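# Close and lock a mailer box lid with one arm

## Task

Shut the mailer box's lid so that all of its flaps end up tucked inside the box walls and the front flap's locking tabs are caught beneath the front wall's ledge. The box must remain close to its starting spot and unrotated, with no other object on the table in contact with it. Everything must stay in place by itself once the robot lets go; anything held closed only by the robot does not count.

## Robot and tools

Robot: one six-joint arm with a two-finger parallel gripper. The joints, from base outward, are waist, shoulder, elbow, wrist pitch, wrist yaw and wrist roll. The gripper's fingers point along its own +x axis and close along its own y axis. end_effector_position is the point midway between the finger pads, about 3 to 4 cm back from the fingertips.

Frames: every pose is given in the scene frame. Its origin is on the table surface under the arm's base, +z is up, and +y is to the left when facing along +x. The base itself may sit slightly tilted. Reported hand positions can be a little off, especially at long reach.

Row format, used by both motion tools: one list of 8 plain numbers [x, y, z, qw, qx, qy, qz, opening]. x, y, z are an absolute target position in metres; qw, qx, qy, qz are an absolute target orientation quaternion, w first. Both are poses, not offsets. opening runs from -1 to 1: +1 is fully open (0.088 m), empty fingers touch near -0.80, and values below that close no further. A full close takes at least about 0.5 s. To hold something, command roughly 0.07 below the grip_measured reading; a smaller margin grips more gently.

execute_actions(actions, pictures): actions is a list holding zero or one item. An empty list just reports the current state with camera images. An item {"rows": [...], "steps": n} plays 1 to 15 rows, one per control step of 1/30 s; steps is 1 to 15 (15 if omitted) and must be at least 9; if there are fewer rows than steps, the final row repeats. An item {"steps": n} without rows is a wait of up to 300 steps, counted from the previous result, so your own reply time eats into it. pictures (true/false) requests images; otherwise images come only with an empty list. A call is rejected, and nothing is sent, if a target lies more than 0.6 m from the last reported position along any gripper axis. Each step, the command is clipped to within 70 mm and 16 degrees of the measured pose, so far targets need several calls. The last 9 steps of each action run after the result is returned, while you reply. Always resend the desired quaternion in every row rather than copying the drifted one from a result.

move(target, speed): target is one row as above (absolute pose plus opening). speed is the path's top speed in m/s, 0.002 to 0.5, default 0.25; rotation is capped at twice that in rad/s. The gripper travels a straight line toward the target over 0.5 to 10 s (longer paths stop early) and turns the short way. The opening is applied at the start. It does not avoid obstacles and the hand may lag, wander, or overshoot the speed. Faster contact and targets set deeper past a surface mean harder pushes. The result adds a move: line giving how it ended (done, off_target, moving, held, fault), any limits (paced = the pose was clipped; held = a check blocked some steps, after which the arm may jump faster), and the remaining distance from target.

wait(seconds): 0 to 10 s of simulation with no new command.

zoom_image(camera, region): camera is cam_head_left, cam_head_right or cam_wrist (each image is 672x504); region is [x0, y0, x1, y1] in pixels from the top-left, no more than 504 by 504.



Result lines: the state gives end_effector_position (m), end_effector_quat_wxyz, and linear/angular velocities. Joint positions lists the six joints in radians plus the finger-pad gap in metres; Joint velocities likewise. Ranges: waist -3.054 to 3.054, shoulder 0.000 to 3.142, elbow 0.000 to 2.356, wrist pitch -1.571 to 1.571, wrist yaw -1.571 to 1.571, wrist roll -3.142 to 3.142. grip_measured is the finger opening on the command scale (can read up to about 0.061 narrower while squeezing). grip_effort_n is the gripper motor's effort, negative closing, capped near 83 N. Joint torques and External joint torques are rough estimates with offsets and noise. HELD marks steps whose command was not fully sent; "pose unreachable" means the clearance check altered or blocked a command. Hand target appears when nothing is pending and shows where the controller is heading.

Things to avoid: pushing anything off the table; dropping parts, slamming or striking hard; contact torques reaching the load limits (waist 17.2, shoulder 21.3, elbow 21.3, wrist pitch 5.61, wrist yaw 5.59, wrist roll 5.24 N m), which cause a TORQUE FAULT and a 10 s stop; holding loads for long, which heats motors (MOTOR HOT warning from 50 °C, OVER-TEMPERATURE FAULT at 95 °C, possibly a power cut). Held parts may get brief external tugs. Joint friction can leave the hand short of its target or slightly tilted, so check the reported pose after each motion and correct it.

Each tool is called as name(argument=value, ...) on one line, values as JSON.

Reference images:

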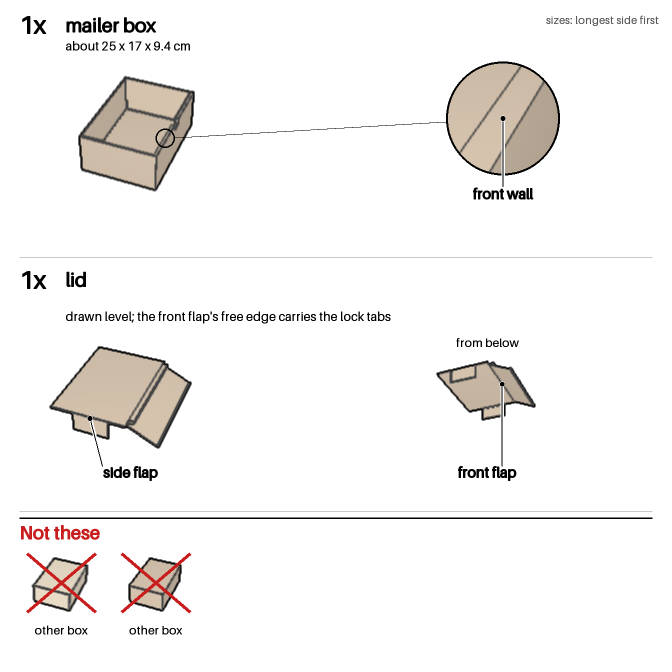

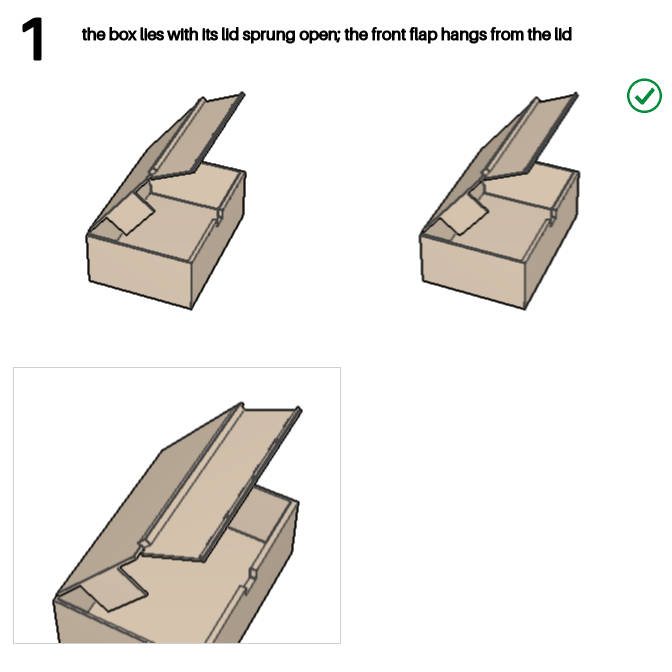

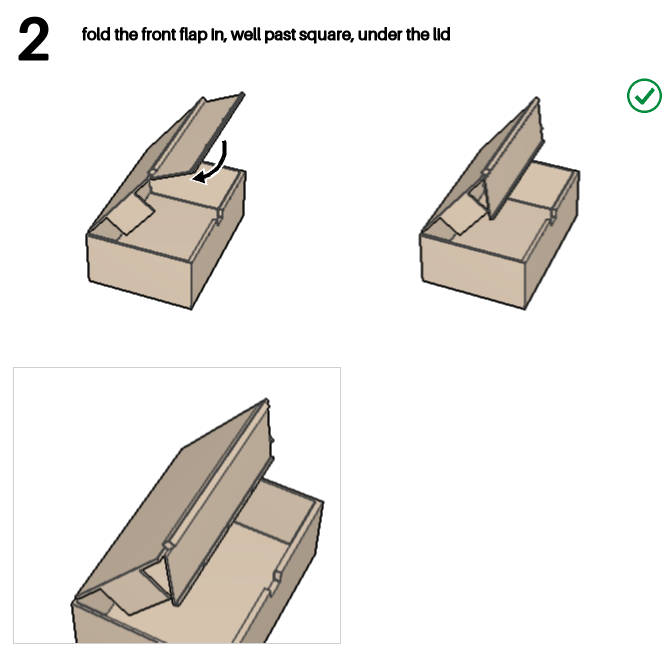

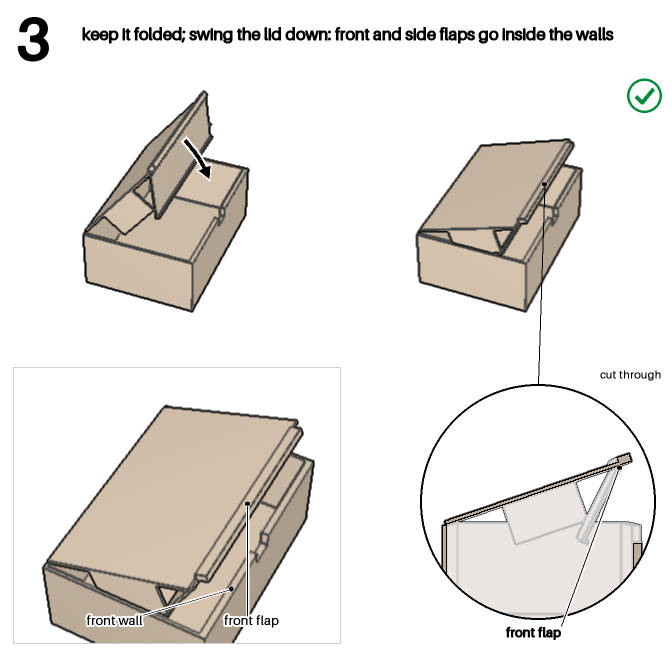

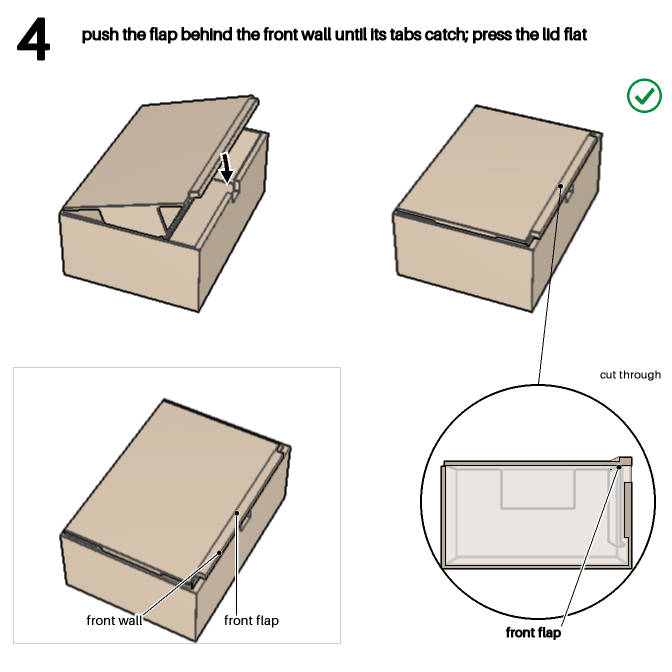

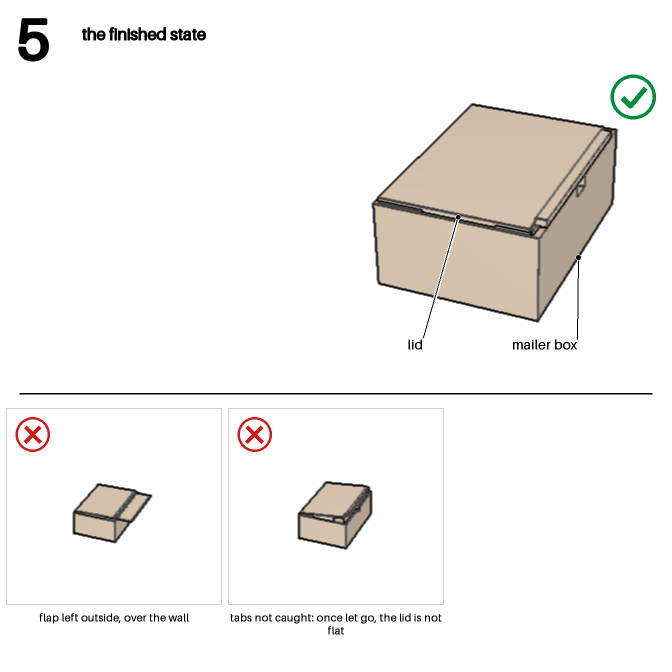

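## Session

execute_actions(actions=[])

Scene clock: 0.00 s of 3920.00 s.
end_effector_position=(+0.3046, +0.0530, +0.4425) grip_measured=+0.819 grip_effort_n=n/a end_effector_quat_wxyz=(+0.997, -0.046, -0.045, +0.051) end_effector_velocity=(-0.000, +0.002, -0.005) end_effector_angular_velocity=(-0.011, +0.022, +0.017)
Joint positions: [ 0.027  0.832  0.67   0.238 -0.028 -0.015  0.079]
Joint velocities: [-0.002 -0.002 -0.002 -0.022 -0.022 -0.007 -0.   ]
Joint torques (N m, as the arm reports them, + toward a larger angle): no reading
External joint torques (N m, as the arm's controller estimates them; a push from outside toward a larger angle lowers the number): no reading
Heat: hottest waist 28 °C (+0.0 °C/min).
Hand target: +0.305, +0.053, +0.443; +0.997, -0.046, -0.045, +0.051

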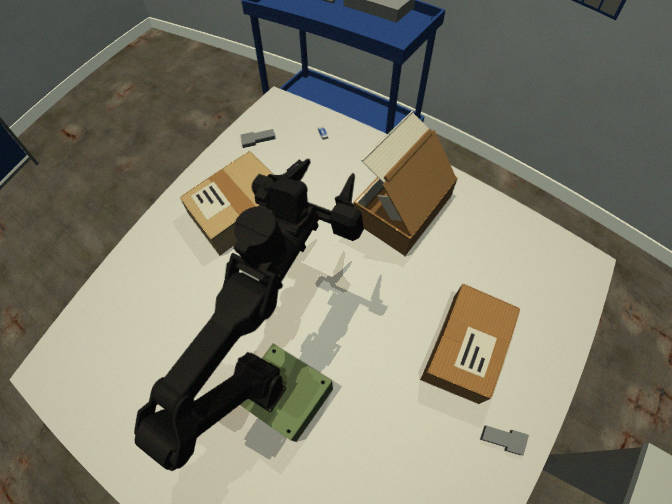

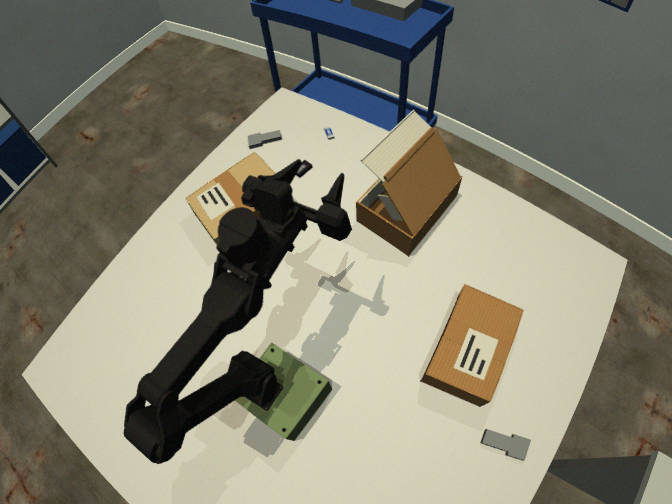

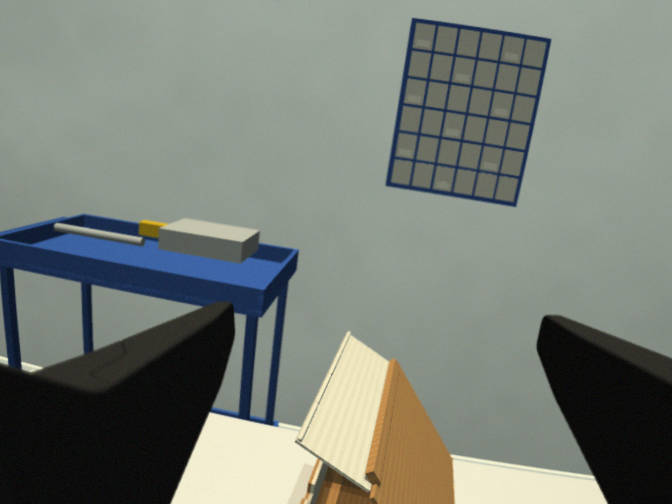

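zoom_image(camera="cam_head_left", region=[320, 90, 500, 270])

move(target=[0.25,0.05,0.40,0.94,0,0.342,0,1])

Region (320, 90, 500, 270) of cam_head_left's 672x504 image, scaled by 2.800, with more detail than that image has.

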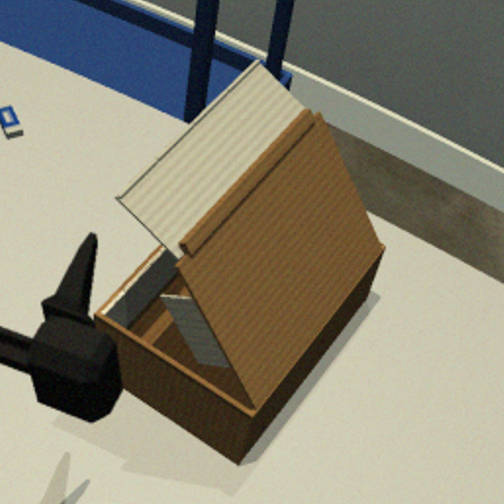

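Scene clock: 2.97 s of 3920.00 s.
end_effector_position=(+0.2504, +0.0488, +0.3980) grip_measured=+0.979 grip_effort_n=20.7 end_effector_quat_wxyz=(+0.940, +0.000, +0.341, -0.003) end_effector_velocity=(-0.003, -0.002, -0.003) end_effector_angular_velocity=(-0.003, +0.030, -0.015)
Joint positions: [ 0.091  0.953  1.186 -0.946  0.059  0.151  0.087]
Joint velocities: [-0.002  0.007  0.012 -0.037  0.007  0.007 -0.   ]
Joint torques (N m, as the arm reports them, + toward a larger angle): [ 0.08 -1.73  7.3   1.43  0.02  0.14]
External joint torques (N m, as the arm's controller estimates them; a push from outside toward a larger angle lowers the number): [ 0.29  0.13  1.16 -0.09 -0.07  0.13]
Heat: hottest waist 28 °C (+0.0 °C/min).
Hand target: +0.251, +0.050, +0.400; +0.940, +0.003, +0.342, -0.002
Off the commanded pose: 0.002 m, 0 deg.
Kept back: nothing.
move: done

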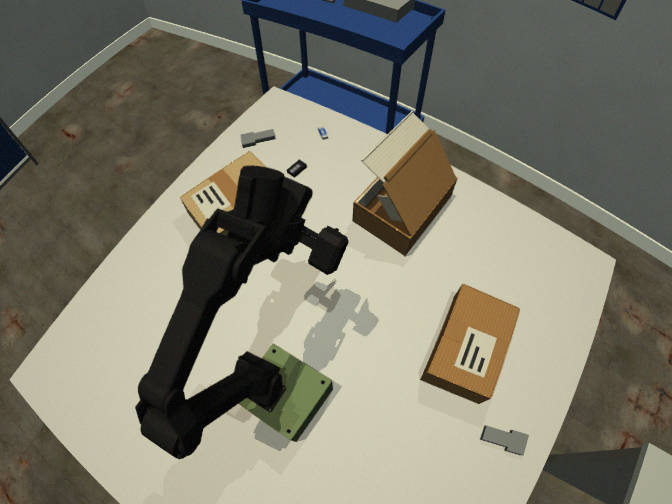

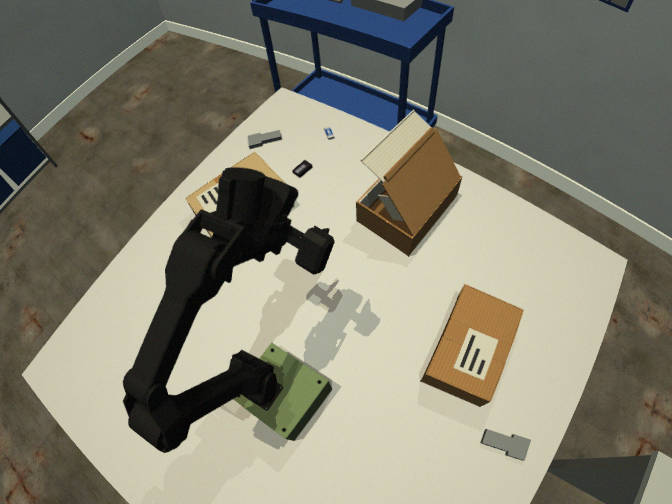

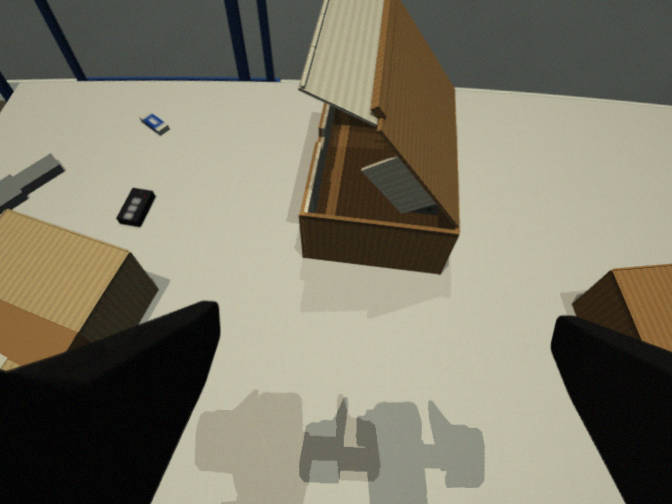

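move(target=[0.36,0.16,0.40,0.94,0,0.342,0,1])

Scene clock: 4.93 s of 3920.00 s.
end_effector_position=(+0.3575, +0.1588, +0.3991) grip_measured=+0.979 grip_effort_n=21.2 end_effector_quat_wxyz=(+0.940, -0.002, +0.342, +0.002) end_effector_velocity=(+0.000, +0.004, -0.010) end_effector_angular_velocity=(+0.002, +0.041, +0.011)
Joint positions: [ 0.429  1.459  1.533 -0.828  0.303  0.374  0.087]
Joint velocities: [ 0.002  0.022  0.007 -0.022 -0.022  0.007 -0.   ]
Joint torques (N m, as the arm reports them, + toward a larger angle): [-0.19 -5.68  7.58  1.26  0.29  0.18]
External joint torques (N m, as the arm's controller estimates them; a push from outside toward a larger angle lowers the number): [ 0.29  0.11  1.16 -0.15  0.09  0.17]
Heat: hottest waist 28 °C (+0.0 °C/min).
Hand target: +0.359, +0.161, +0.399; +0.939, +0.000, +0.343, -0.000
Off the commanded pose: 0.003 m, 0 deg.
Kept back: nothing.
move: done

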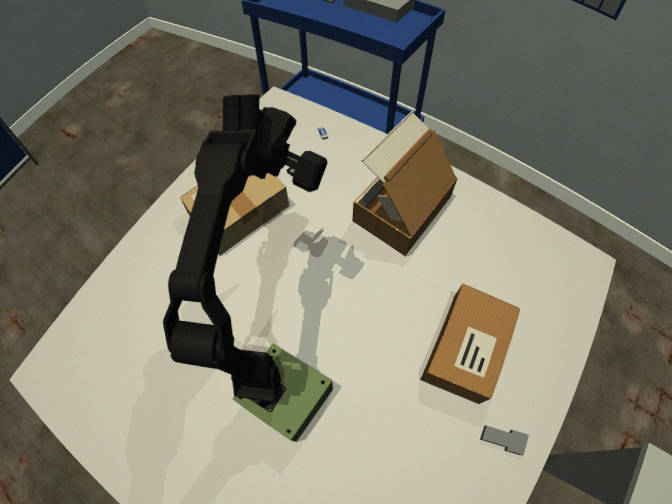

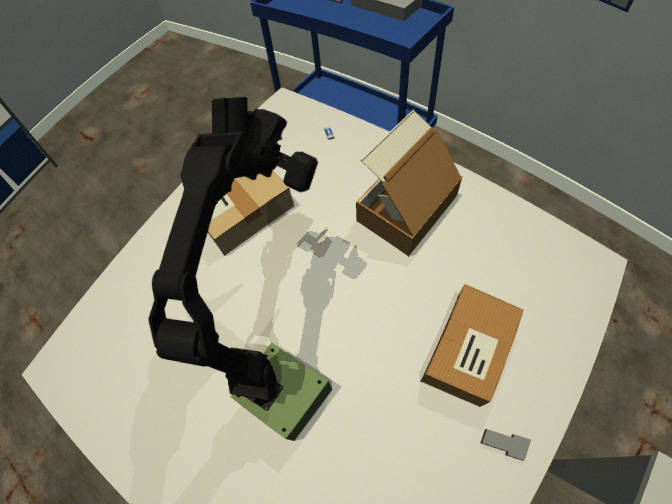

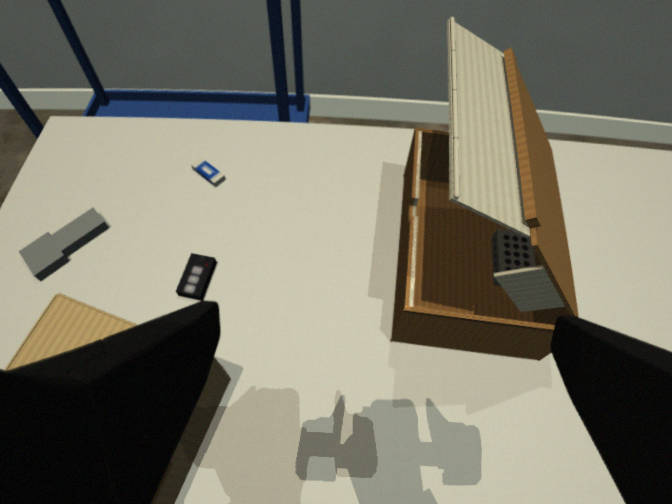

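move(target=[0.43,0.062,0.245,0.574,0.819,0,0,0.2])

Scene clock: 12.10 s of 3920.00 s.
end_effector_position=(+0.4288, +0.0629, +0.2504) grip_measured=+0.204 grip_effort_n=-17.4 end_effector_quat_wxyz=(+0.578, +0.816, +0.002, +0.008) end_effector_velocity=(+0.000, -0.002, -0.004) end_effector_angular_velocity=(-0.008, +0.006, -0.010)
Joint positions: [0.131 1.826 0.56  1.261 0.165 1.988 0.049]
Joint velocities: [-0.002  0.012 -0.002  0.007  0.007 -0.007 -0.   ]
Joint torques (N m, as the arm reports them, + toward a larger angle): [-0.75 -6.24  3.7   2.04  0.17  0.15]
External joint torques (N m, as the arm's controller estimates them; a push from outside toward a larger angle lowers the number): [-0.19  0.03 -0.74  0.36  0.11  0.21]
Heat: hottest shoulder 29 °C (+5.0 °C/min).
Hand target: +0.428, +0.061, +0.246; +0.575, +0.818, +0.002, +0.003
Off the commanded pose: 0.006 m, 1 deg.
Kept back: nothing.
move: done

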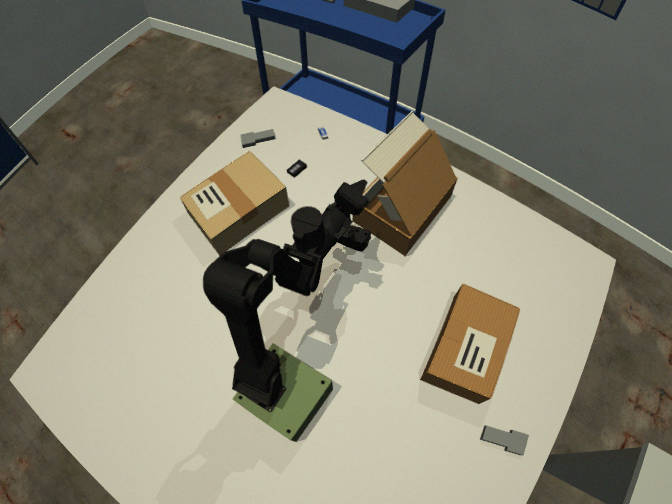

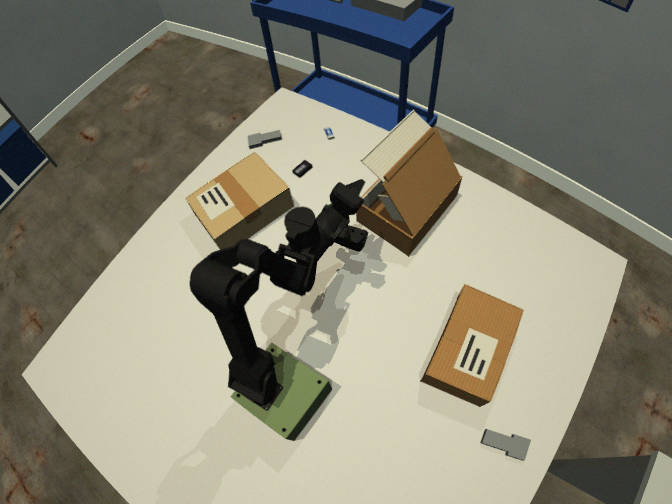

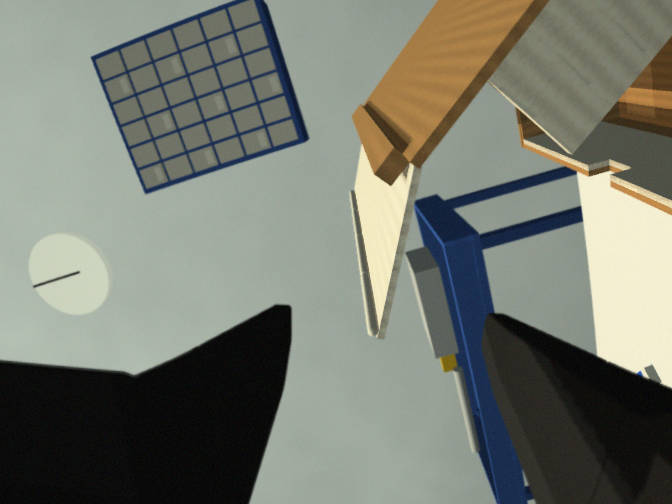

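move(target=[0.50,0.062,0.236,0.55,0.835,0,0,0.0], speed=0.1)

Scene clock: 14.07 s of 3920.00 s.
end_effector_position=(+0.4975, +0.0633, +0.2388) grip_measured=+0.004 grip_effort_n=-17.4 end_effector_quat_wxyz=(+0.553, +0.833, -0.001, +0.003) end_effector_velocity=(+0.003, -0.000, -0.004) end_effector_angular_velocity=(-0.025, +0.018, +0.013)
Joint positions: [0.105 2.045 0.846 1.189 0.149 2.05  0.039]
Joint velocities: [-0.007  0.007  0.012 -0.022 -0.022 -0.022 -0.   ]
Joint torques (N m, as the arm reports them, + toward a larger angle): [-1.03 -8.34  5.63  1.56 -0.04  0.16]
External joint torques (N m, as the arm's controller estimates them; a push from outside toward a larger angle lowers the number): [-0.29 -0.29  0.88 -0.13 -0.1   0.22]
Heat: hottest shoulder 29 °C (+4.3 °C/min).
Hand target: +0.500, +0.062, +0.236; +0.550, +0.835, -0.000, -0.000
Off the commanded pose: 0.004 m, 0 deg.
Kept back: nothing.
move: done

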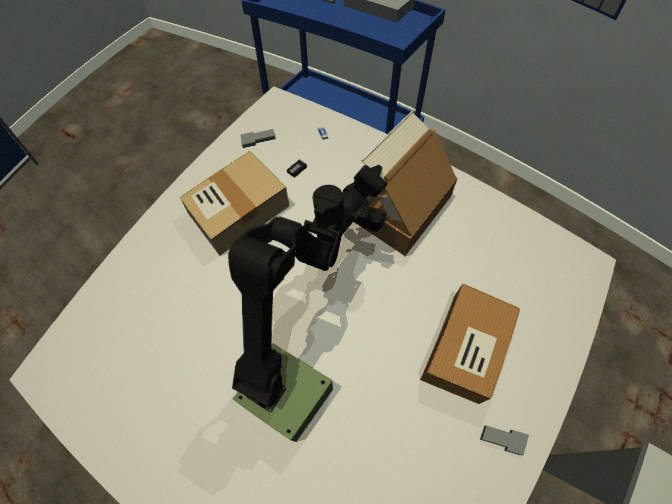

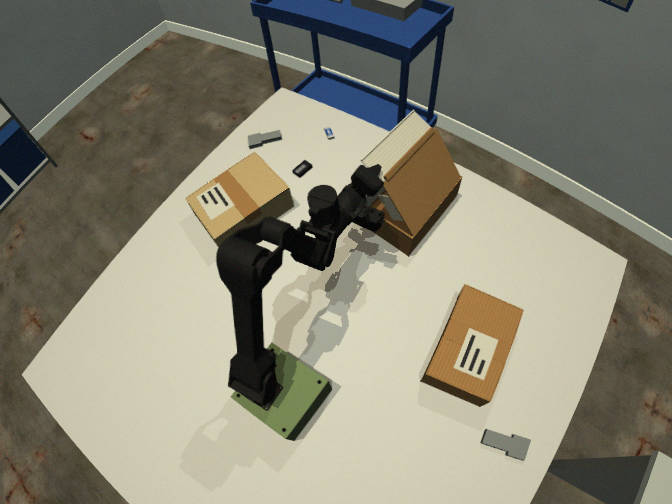

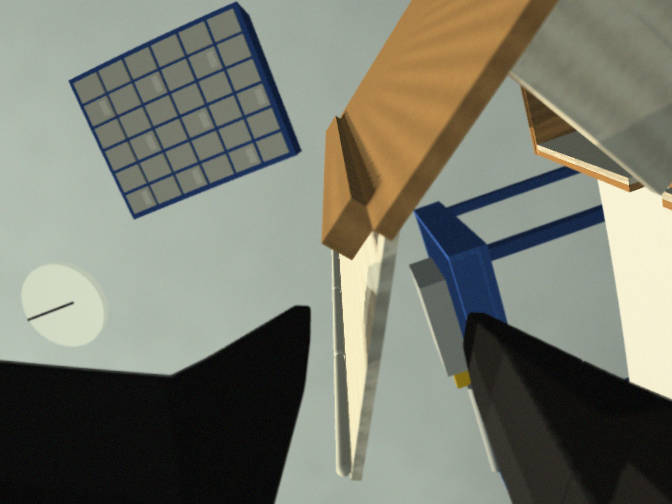

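move(target=[0.527,0.067,0.238,0.55,0.835,0,0,0.0], speed=0.1)

move(target=[0.527,0.067,0.238,0.55,0.835,0,0,-0.85])

Scene clock: 15.67 s of 3920.00 s.
end_effector_position=(+0.5246, +0.0674, +0.2415) grip_measured=+0.004 grip_effort_n=-17.0 end_effector_quat_wxyz=(+0.552, +0.834, -0.002, +0.003) end_effector_velocity=(+0.002, -0.000, -0.003) end_effector_angular_velocity=(-0.025, +0.017, +0.003)
Joint positions: [0.104 2.106 0.973 1.123 0.149 2.051 0.039]
Joint velocities: [-0.002  0.002  0.007 -0.022 -0.007 -0.022 -0.   ]
Joint torques (N m, as the arm reports them, + toward a larger angle): [-0.82 -8.75  5.81  1.59 -0.02  0.16]
External joint torques (N m, as the arm's controller estimates them; a push from outside toward a larger angle lowers the number): [-0.06 -0.01  0.78 -0.1  -0.07  0.22]
Heat: hottest shoulder 29 °C (+3.8 °C/min).
Hand target: +0.527, +0.067, +0.238; +0.550, +0.835, -0.000, +0.000
Off the commanded pose: 0.004 m, 0 deg.
Kept back: nothing.
move: done

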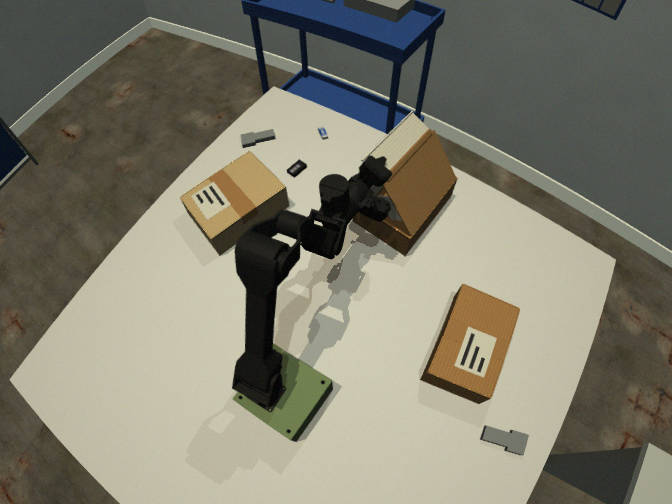

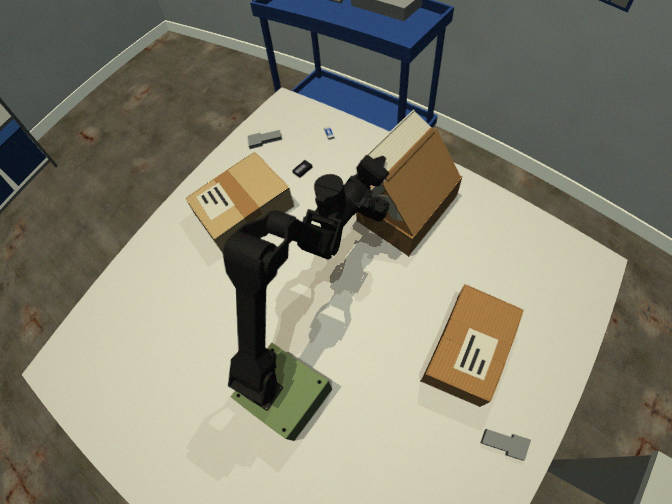

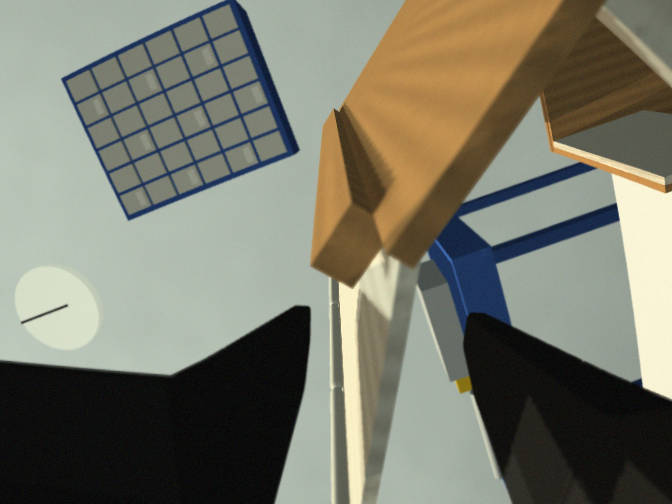

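Scene clock: 16.37 s of 3920.00 s.
end_effector_position=(+0.5246, +0.0673, +0.2412) grip_measured=-0.788 grip_effort_n=-83.5 end_effector_quat_wxyz=(+0.552, +0.834, -0.002, +0.002) end_effector_velocity=(-0.000, -0.000, -0.001) end_effector_angular_velocity=(-0.023, +0.008, +0.004)
Joint positions: [0.104 2.106 0.973 1.122 0.15  2.051 0.   ]
Joint velocities: [-0.002 -0.002 -0.002 -0.007 -0.007 -0.022 -0.   ]
Joint torques (N m, as the arm reports them, + toward a larger angle): [-0.89 -8.87  6.1   1.5  -0.01  0.17]
External joint torques (N m, as the arm's controller estimates them; a push from outside toward a larger angle lowers the number): [-0.2  -0.09  1.03 -0.19 -0.06  0.22]
Heat: hottest shoulder 30 °C (+7.3 °C/min).
Hand target: +0.527, +0.067, +0.238; +0.550, +0.835, +0.000, -0.000
Off the commanded pose: 0.004 m, 0 deg.
Kept back: nothing.
move: done

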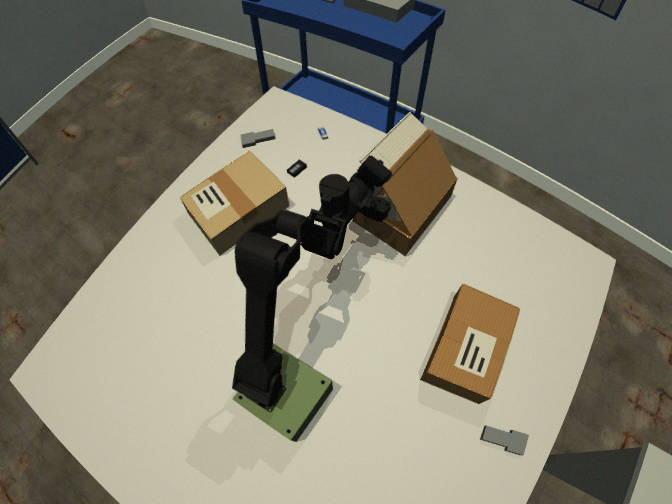

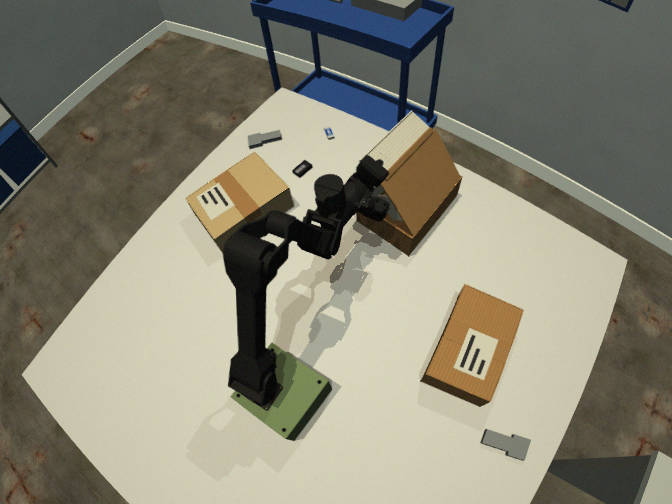

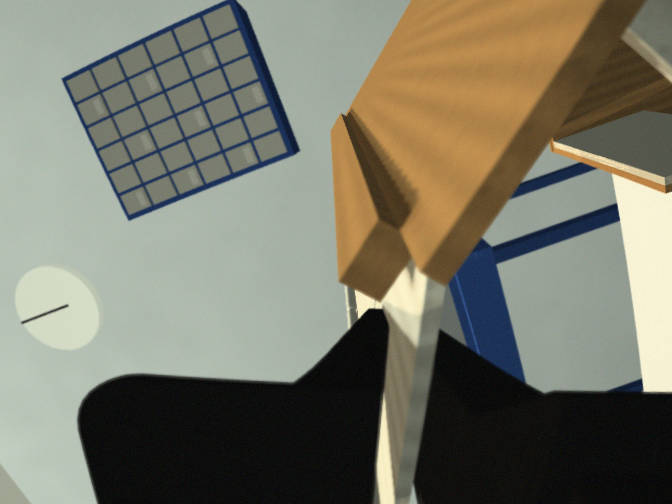

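move(target=[0.527,0.067,0.213,0.866,0.5,0,0,-0.9])

move(target=[0.527,0.049,0.200,0.996,0.087,0,0,-0.9])

Scene clock: 19.33 s of 3920.00 s.
end_effector_position=(+0.5266, +0.0642, +0.2150) grip_measured=-0.788 grip_effort_n=-83.5 end_effector_quat_wxyz=(+0.863, +0.505, -0.001, -0.003) end_effector_velocity=(+0.001, -0.000, +0.001) end_effector_angular_velocity=(-0.037, +0.003, +0.005)
Joint positions: [0.103 2.19  0.973 1.198 0.156 1.139 0.   ]
Joint velocities: [-0.002 -0.002  0.002 -0.007 -0.007 -0.037 -0.   ]
Joint torques (N m, as the arm reports them, + toward a larger angle): [-0.35 -9.47  4.7   2.3  -0.03 -0.36]
External joint torques (N m, as the arm's controller estimates them; a push from outside toward a larger angle lowers the number): [ 0.49 -0.41 -0.09  0.56 -0.1  -0.32]
Heat: hottest shoulder 30 °C (+6.2 °C/min).
Hand target: +0.527, +0.067, +0.213; +0.866, +0.500, -0.000, +0.000
Off the commanded pose: 0.003 m, 1 deg.
Kept back: nothing.
move: done

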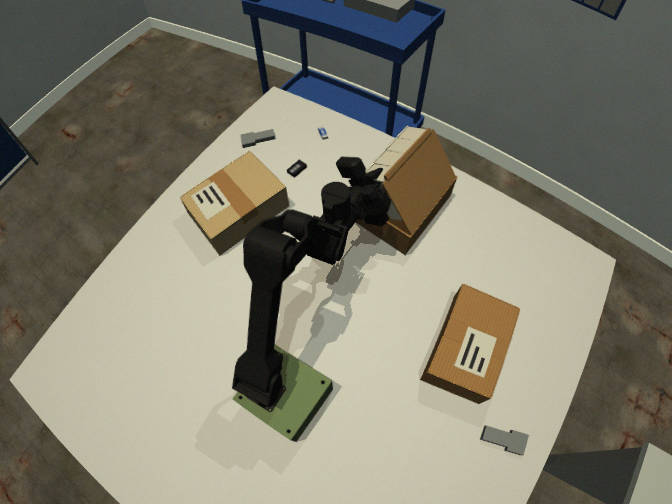

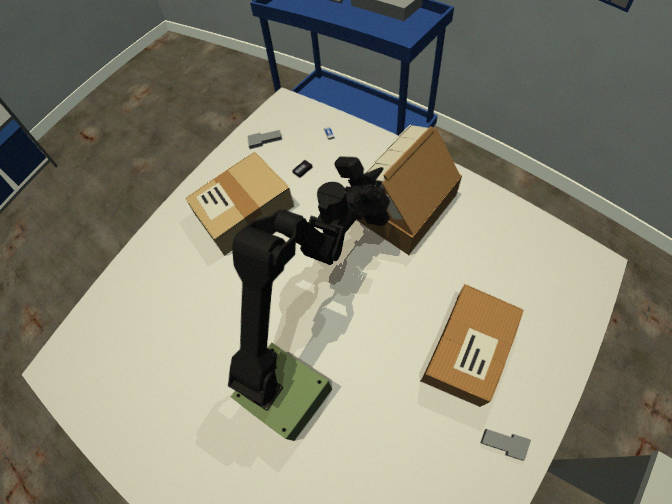

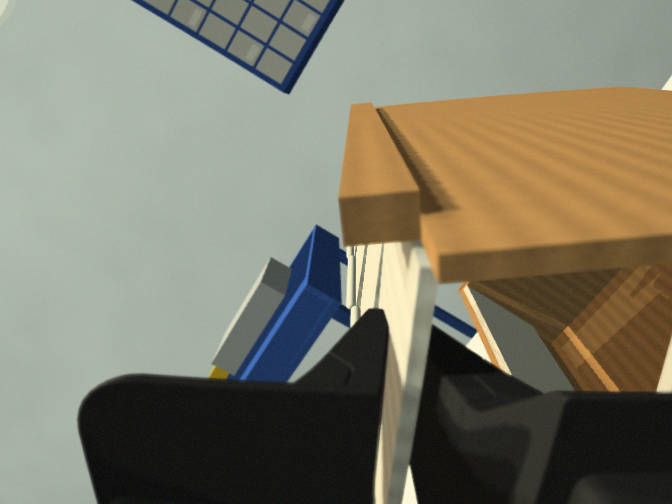

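Scene clock: 21.63 s of 3920.00 s.
end_effector_position=(+0.5255, +0.0520, +0.1917) grip_measured=-0.788 grip_effort_n=-83.5 end_effector_quat_wxyz=(+0.995, +0.098, +0.015, +0.002) end_effector_velocity=(+0.001, -0.000, +0.001) end_effector_angular_velocity=(-0.007, +0.003, +0.005)
Joint positions: [0.071 2.247 0.96  1.242 0.108 0.279 0.   ]
Joint velocities: [-0.002 -0.002  0.002 -0.007 -0.007 -0.007 -0.   ]
Joint torques (N m, as the arm reports them, + toward a larger angle): [ -1.32 -11.1    4.75   3.07   0.15  -0.68]
External joint torques (N m, as the arm's controller estimates them; a push from outside toward a larger angle lowers the number): [-0.48 -2.09  0.28  1.34  0.09 -0.68]
Heat: hottest shoulder 31 °C (+8.3 °C/min).
Hand target: +0.527, +0.049, +0.200; +0.996, +0.087, +0.000, -0.000
Off the commanded pose: 0.009 m, 2 deg.
Kept back: nothing.
move: off_target

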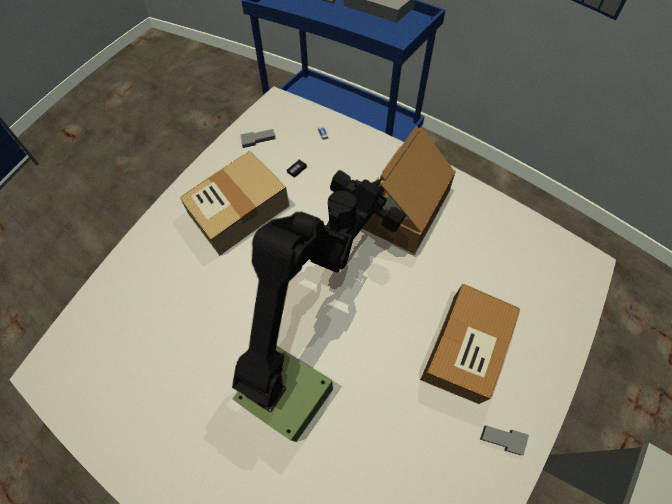

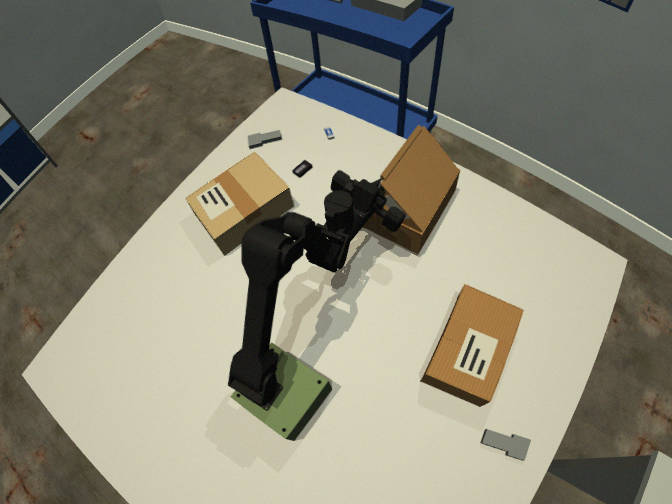

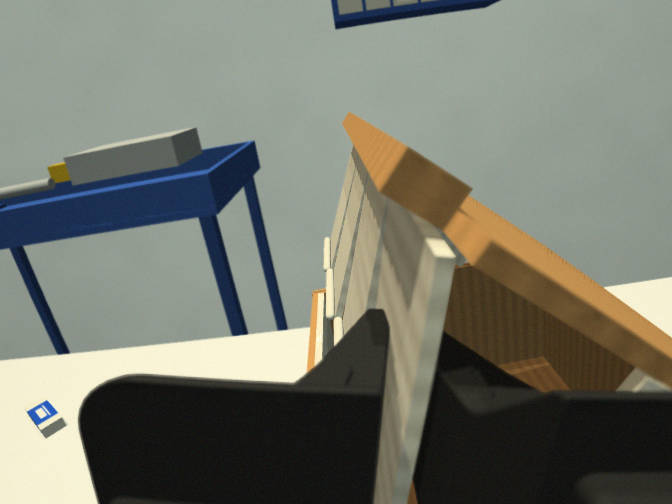

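move(target=[0.527,0.068,0.168,1,0.02,0,0,-0.9], speed=0.06)

zoom_image(camera="cam_head_right", region=[320, 110, 490, 280])

Scene clock: 24.00 s of 3920.00 s.
end_effector_position=(+0.5230, +0.0646, +0.1598) grip_measured=-0.788 grip_effort_n=-83.5 end_effector_quat_wxyz=(+0.999, +0.029, +0.016, -0.003) end_effector_velocity=(+0.001, -0.003, -0.002) end_effector_angular_velocity=(-0.023, +0.007, +0.000)
Joint positions: [0.116 2.354 0.97  1.335 0.163 0.143 0.   ]
Joint velocities: [-0.007  0.002  0.002 -0.007 -0.007 -0.022 -0.   ]
Joint torques (N m, as the arm reports them, + toward a larger angle): [ -0.32 -10.64   5.86   2.74   0.13  -0.6 ]
External joint torques (N m, as the arm's controller estimates them; a push from outside toward a larger angle lowers the number): [ 0.57 -1.46  1.87  1.01  0.06 -0.6 ]
Heat: hottest shoulder 32 °C (+10.0 °C/min).
Hand target: +0.527, +0.068, +0.168; +1.000, +0.020, +0.000, -0.000
Off the commanded pose: 0.010 m, 2 deg.
Kept back: nothing.
move: off_target

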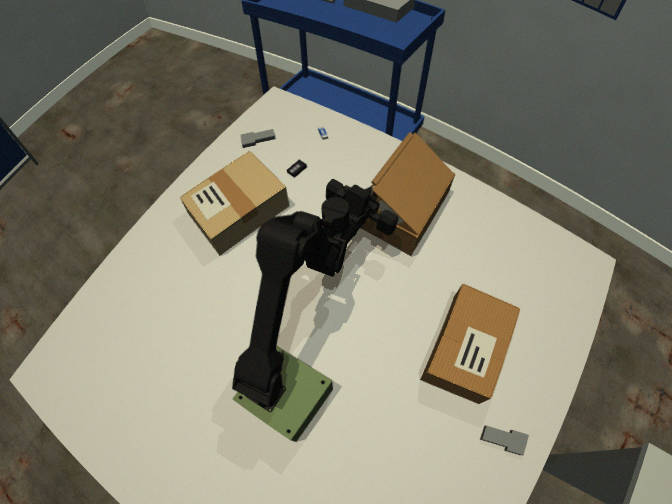

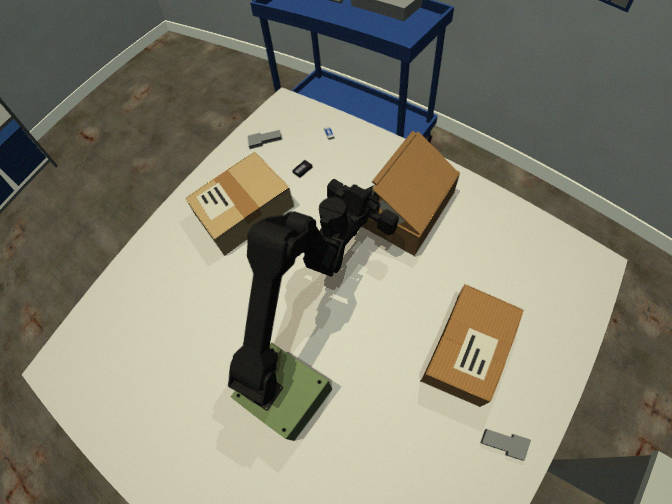

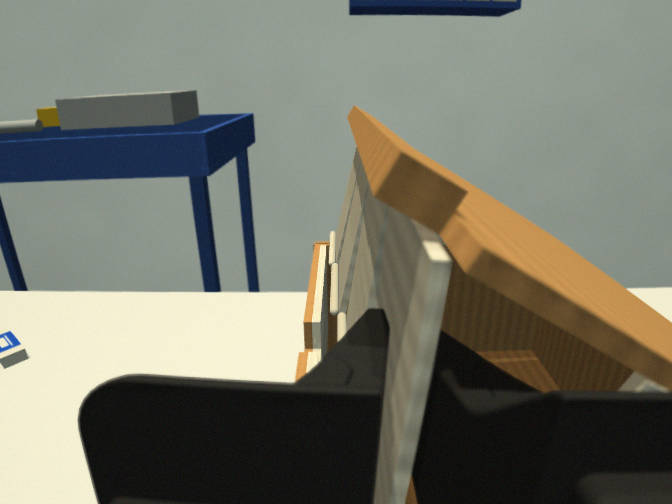

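Region (320, 110, 490, 280) of cam_head_right's 672x504 image, scaled by 2.965, with more detail than that image has.

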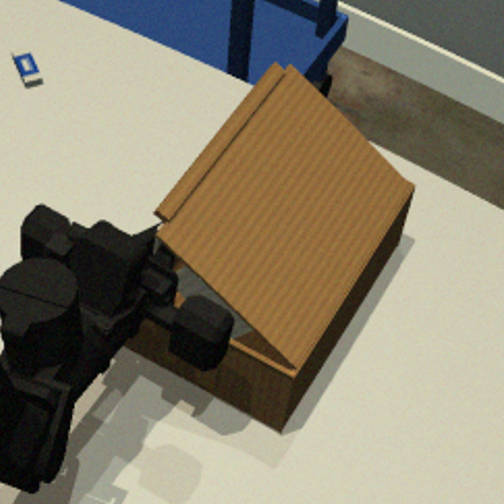

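move(target=[0.524,0.071,0.138,1,-0.02,0,0,-0.9], speed=0.05)

zoom_image(camera="cam_head_left", region=[320, 110, 490, 280])

Scene clock: 26.40 s of 3920.00 s.
end_effector_position=(+0.5216, +0.0691, +0.1360) grip_measured=-0.788 grip_effort_n=-83.5 end_effector_quat_wxyz=(+1.000, -0.015, +0.008, -0.001) end_effector_velocity=(+0.001, +0.005, -0.003) end_effector_angular_velocity=(-0.008, +0.009, +0.024)
Joint positions: [0.132 2.453 0.99  1.43  0.177 0.053 0.   ]
Joint velocities: [ 0.002  0.007  0.007 -0.007 -0.022 -0.007 -0.   ]
Joint torques (N m, as the arm reports them, + toward a larger angle): [-0.48 -9.71  4.76  2.45  0.19 -0.33]
External joint torques (N m, as the arm's controller estimates them; a push from outside toward a larger angle lowers the number): [ 0.29 -0.45  1.15  0.73  0.14 -0.33]
Heat: hottest shoulder 33 °C (+11.4 °C/min).
Hand target: +0.524, +0.071, +0.138; +1.000, -0.020, +0.000, +0.000
Off the commanded pose: 0.004 m, 1 deg.
Kept back: nothing.
move: done

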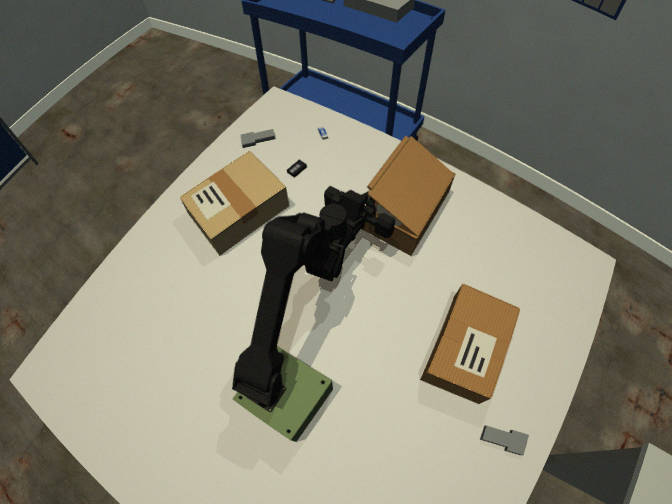

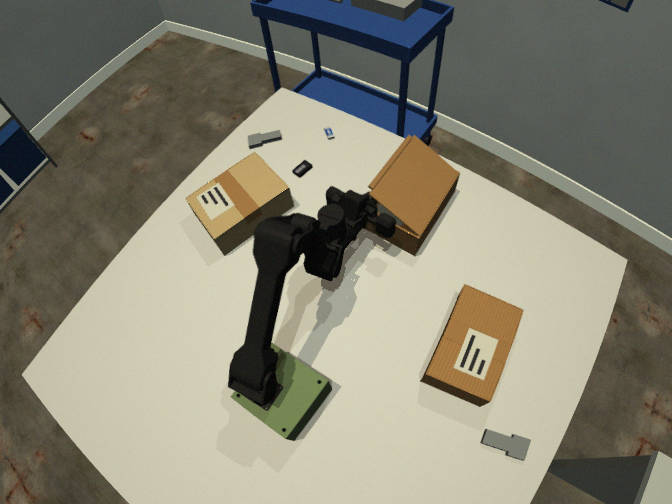

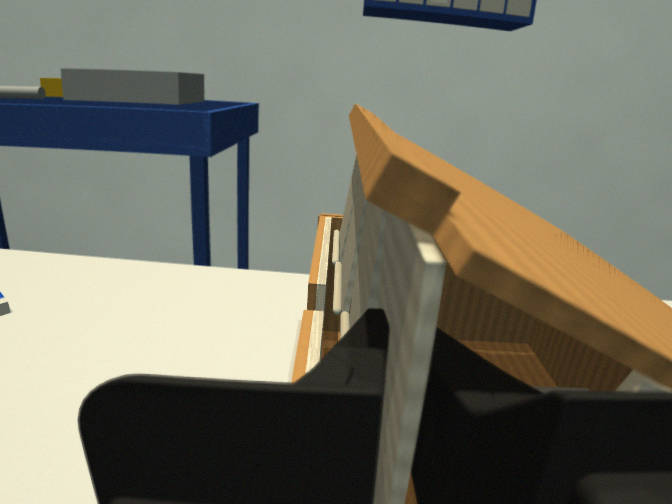

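Region (320, 110, 490, 280) of cam_head_left's 672x504 image, scaled by 2.965, with more detail than that image has.

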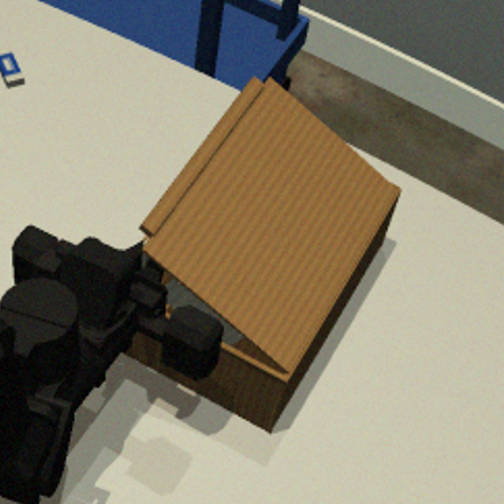

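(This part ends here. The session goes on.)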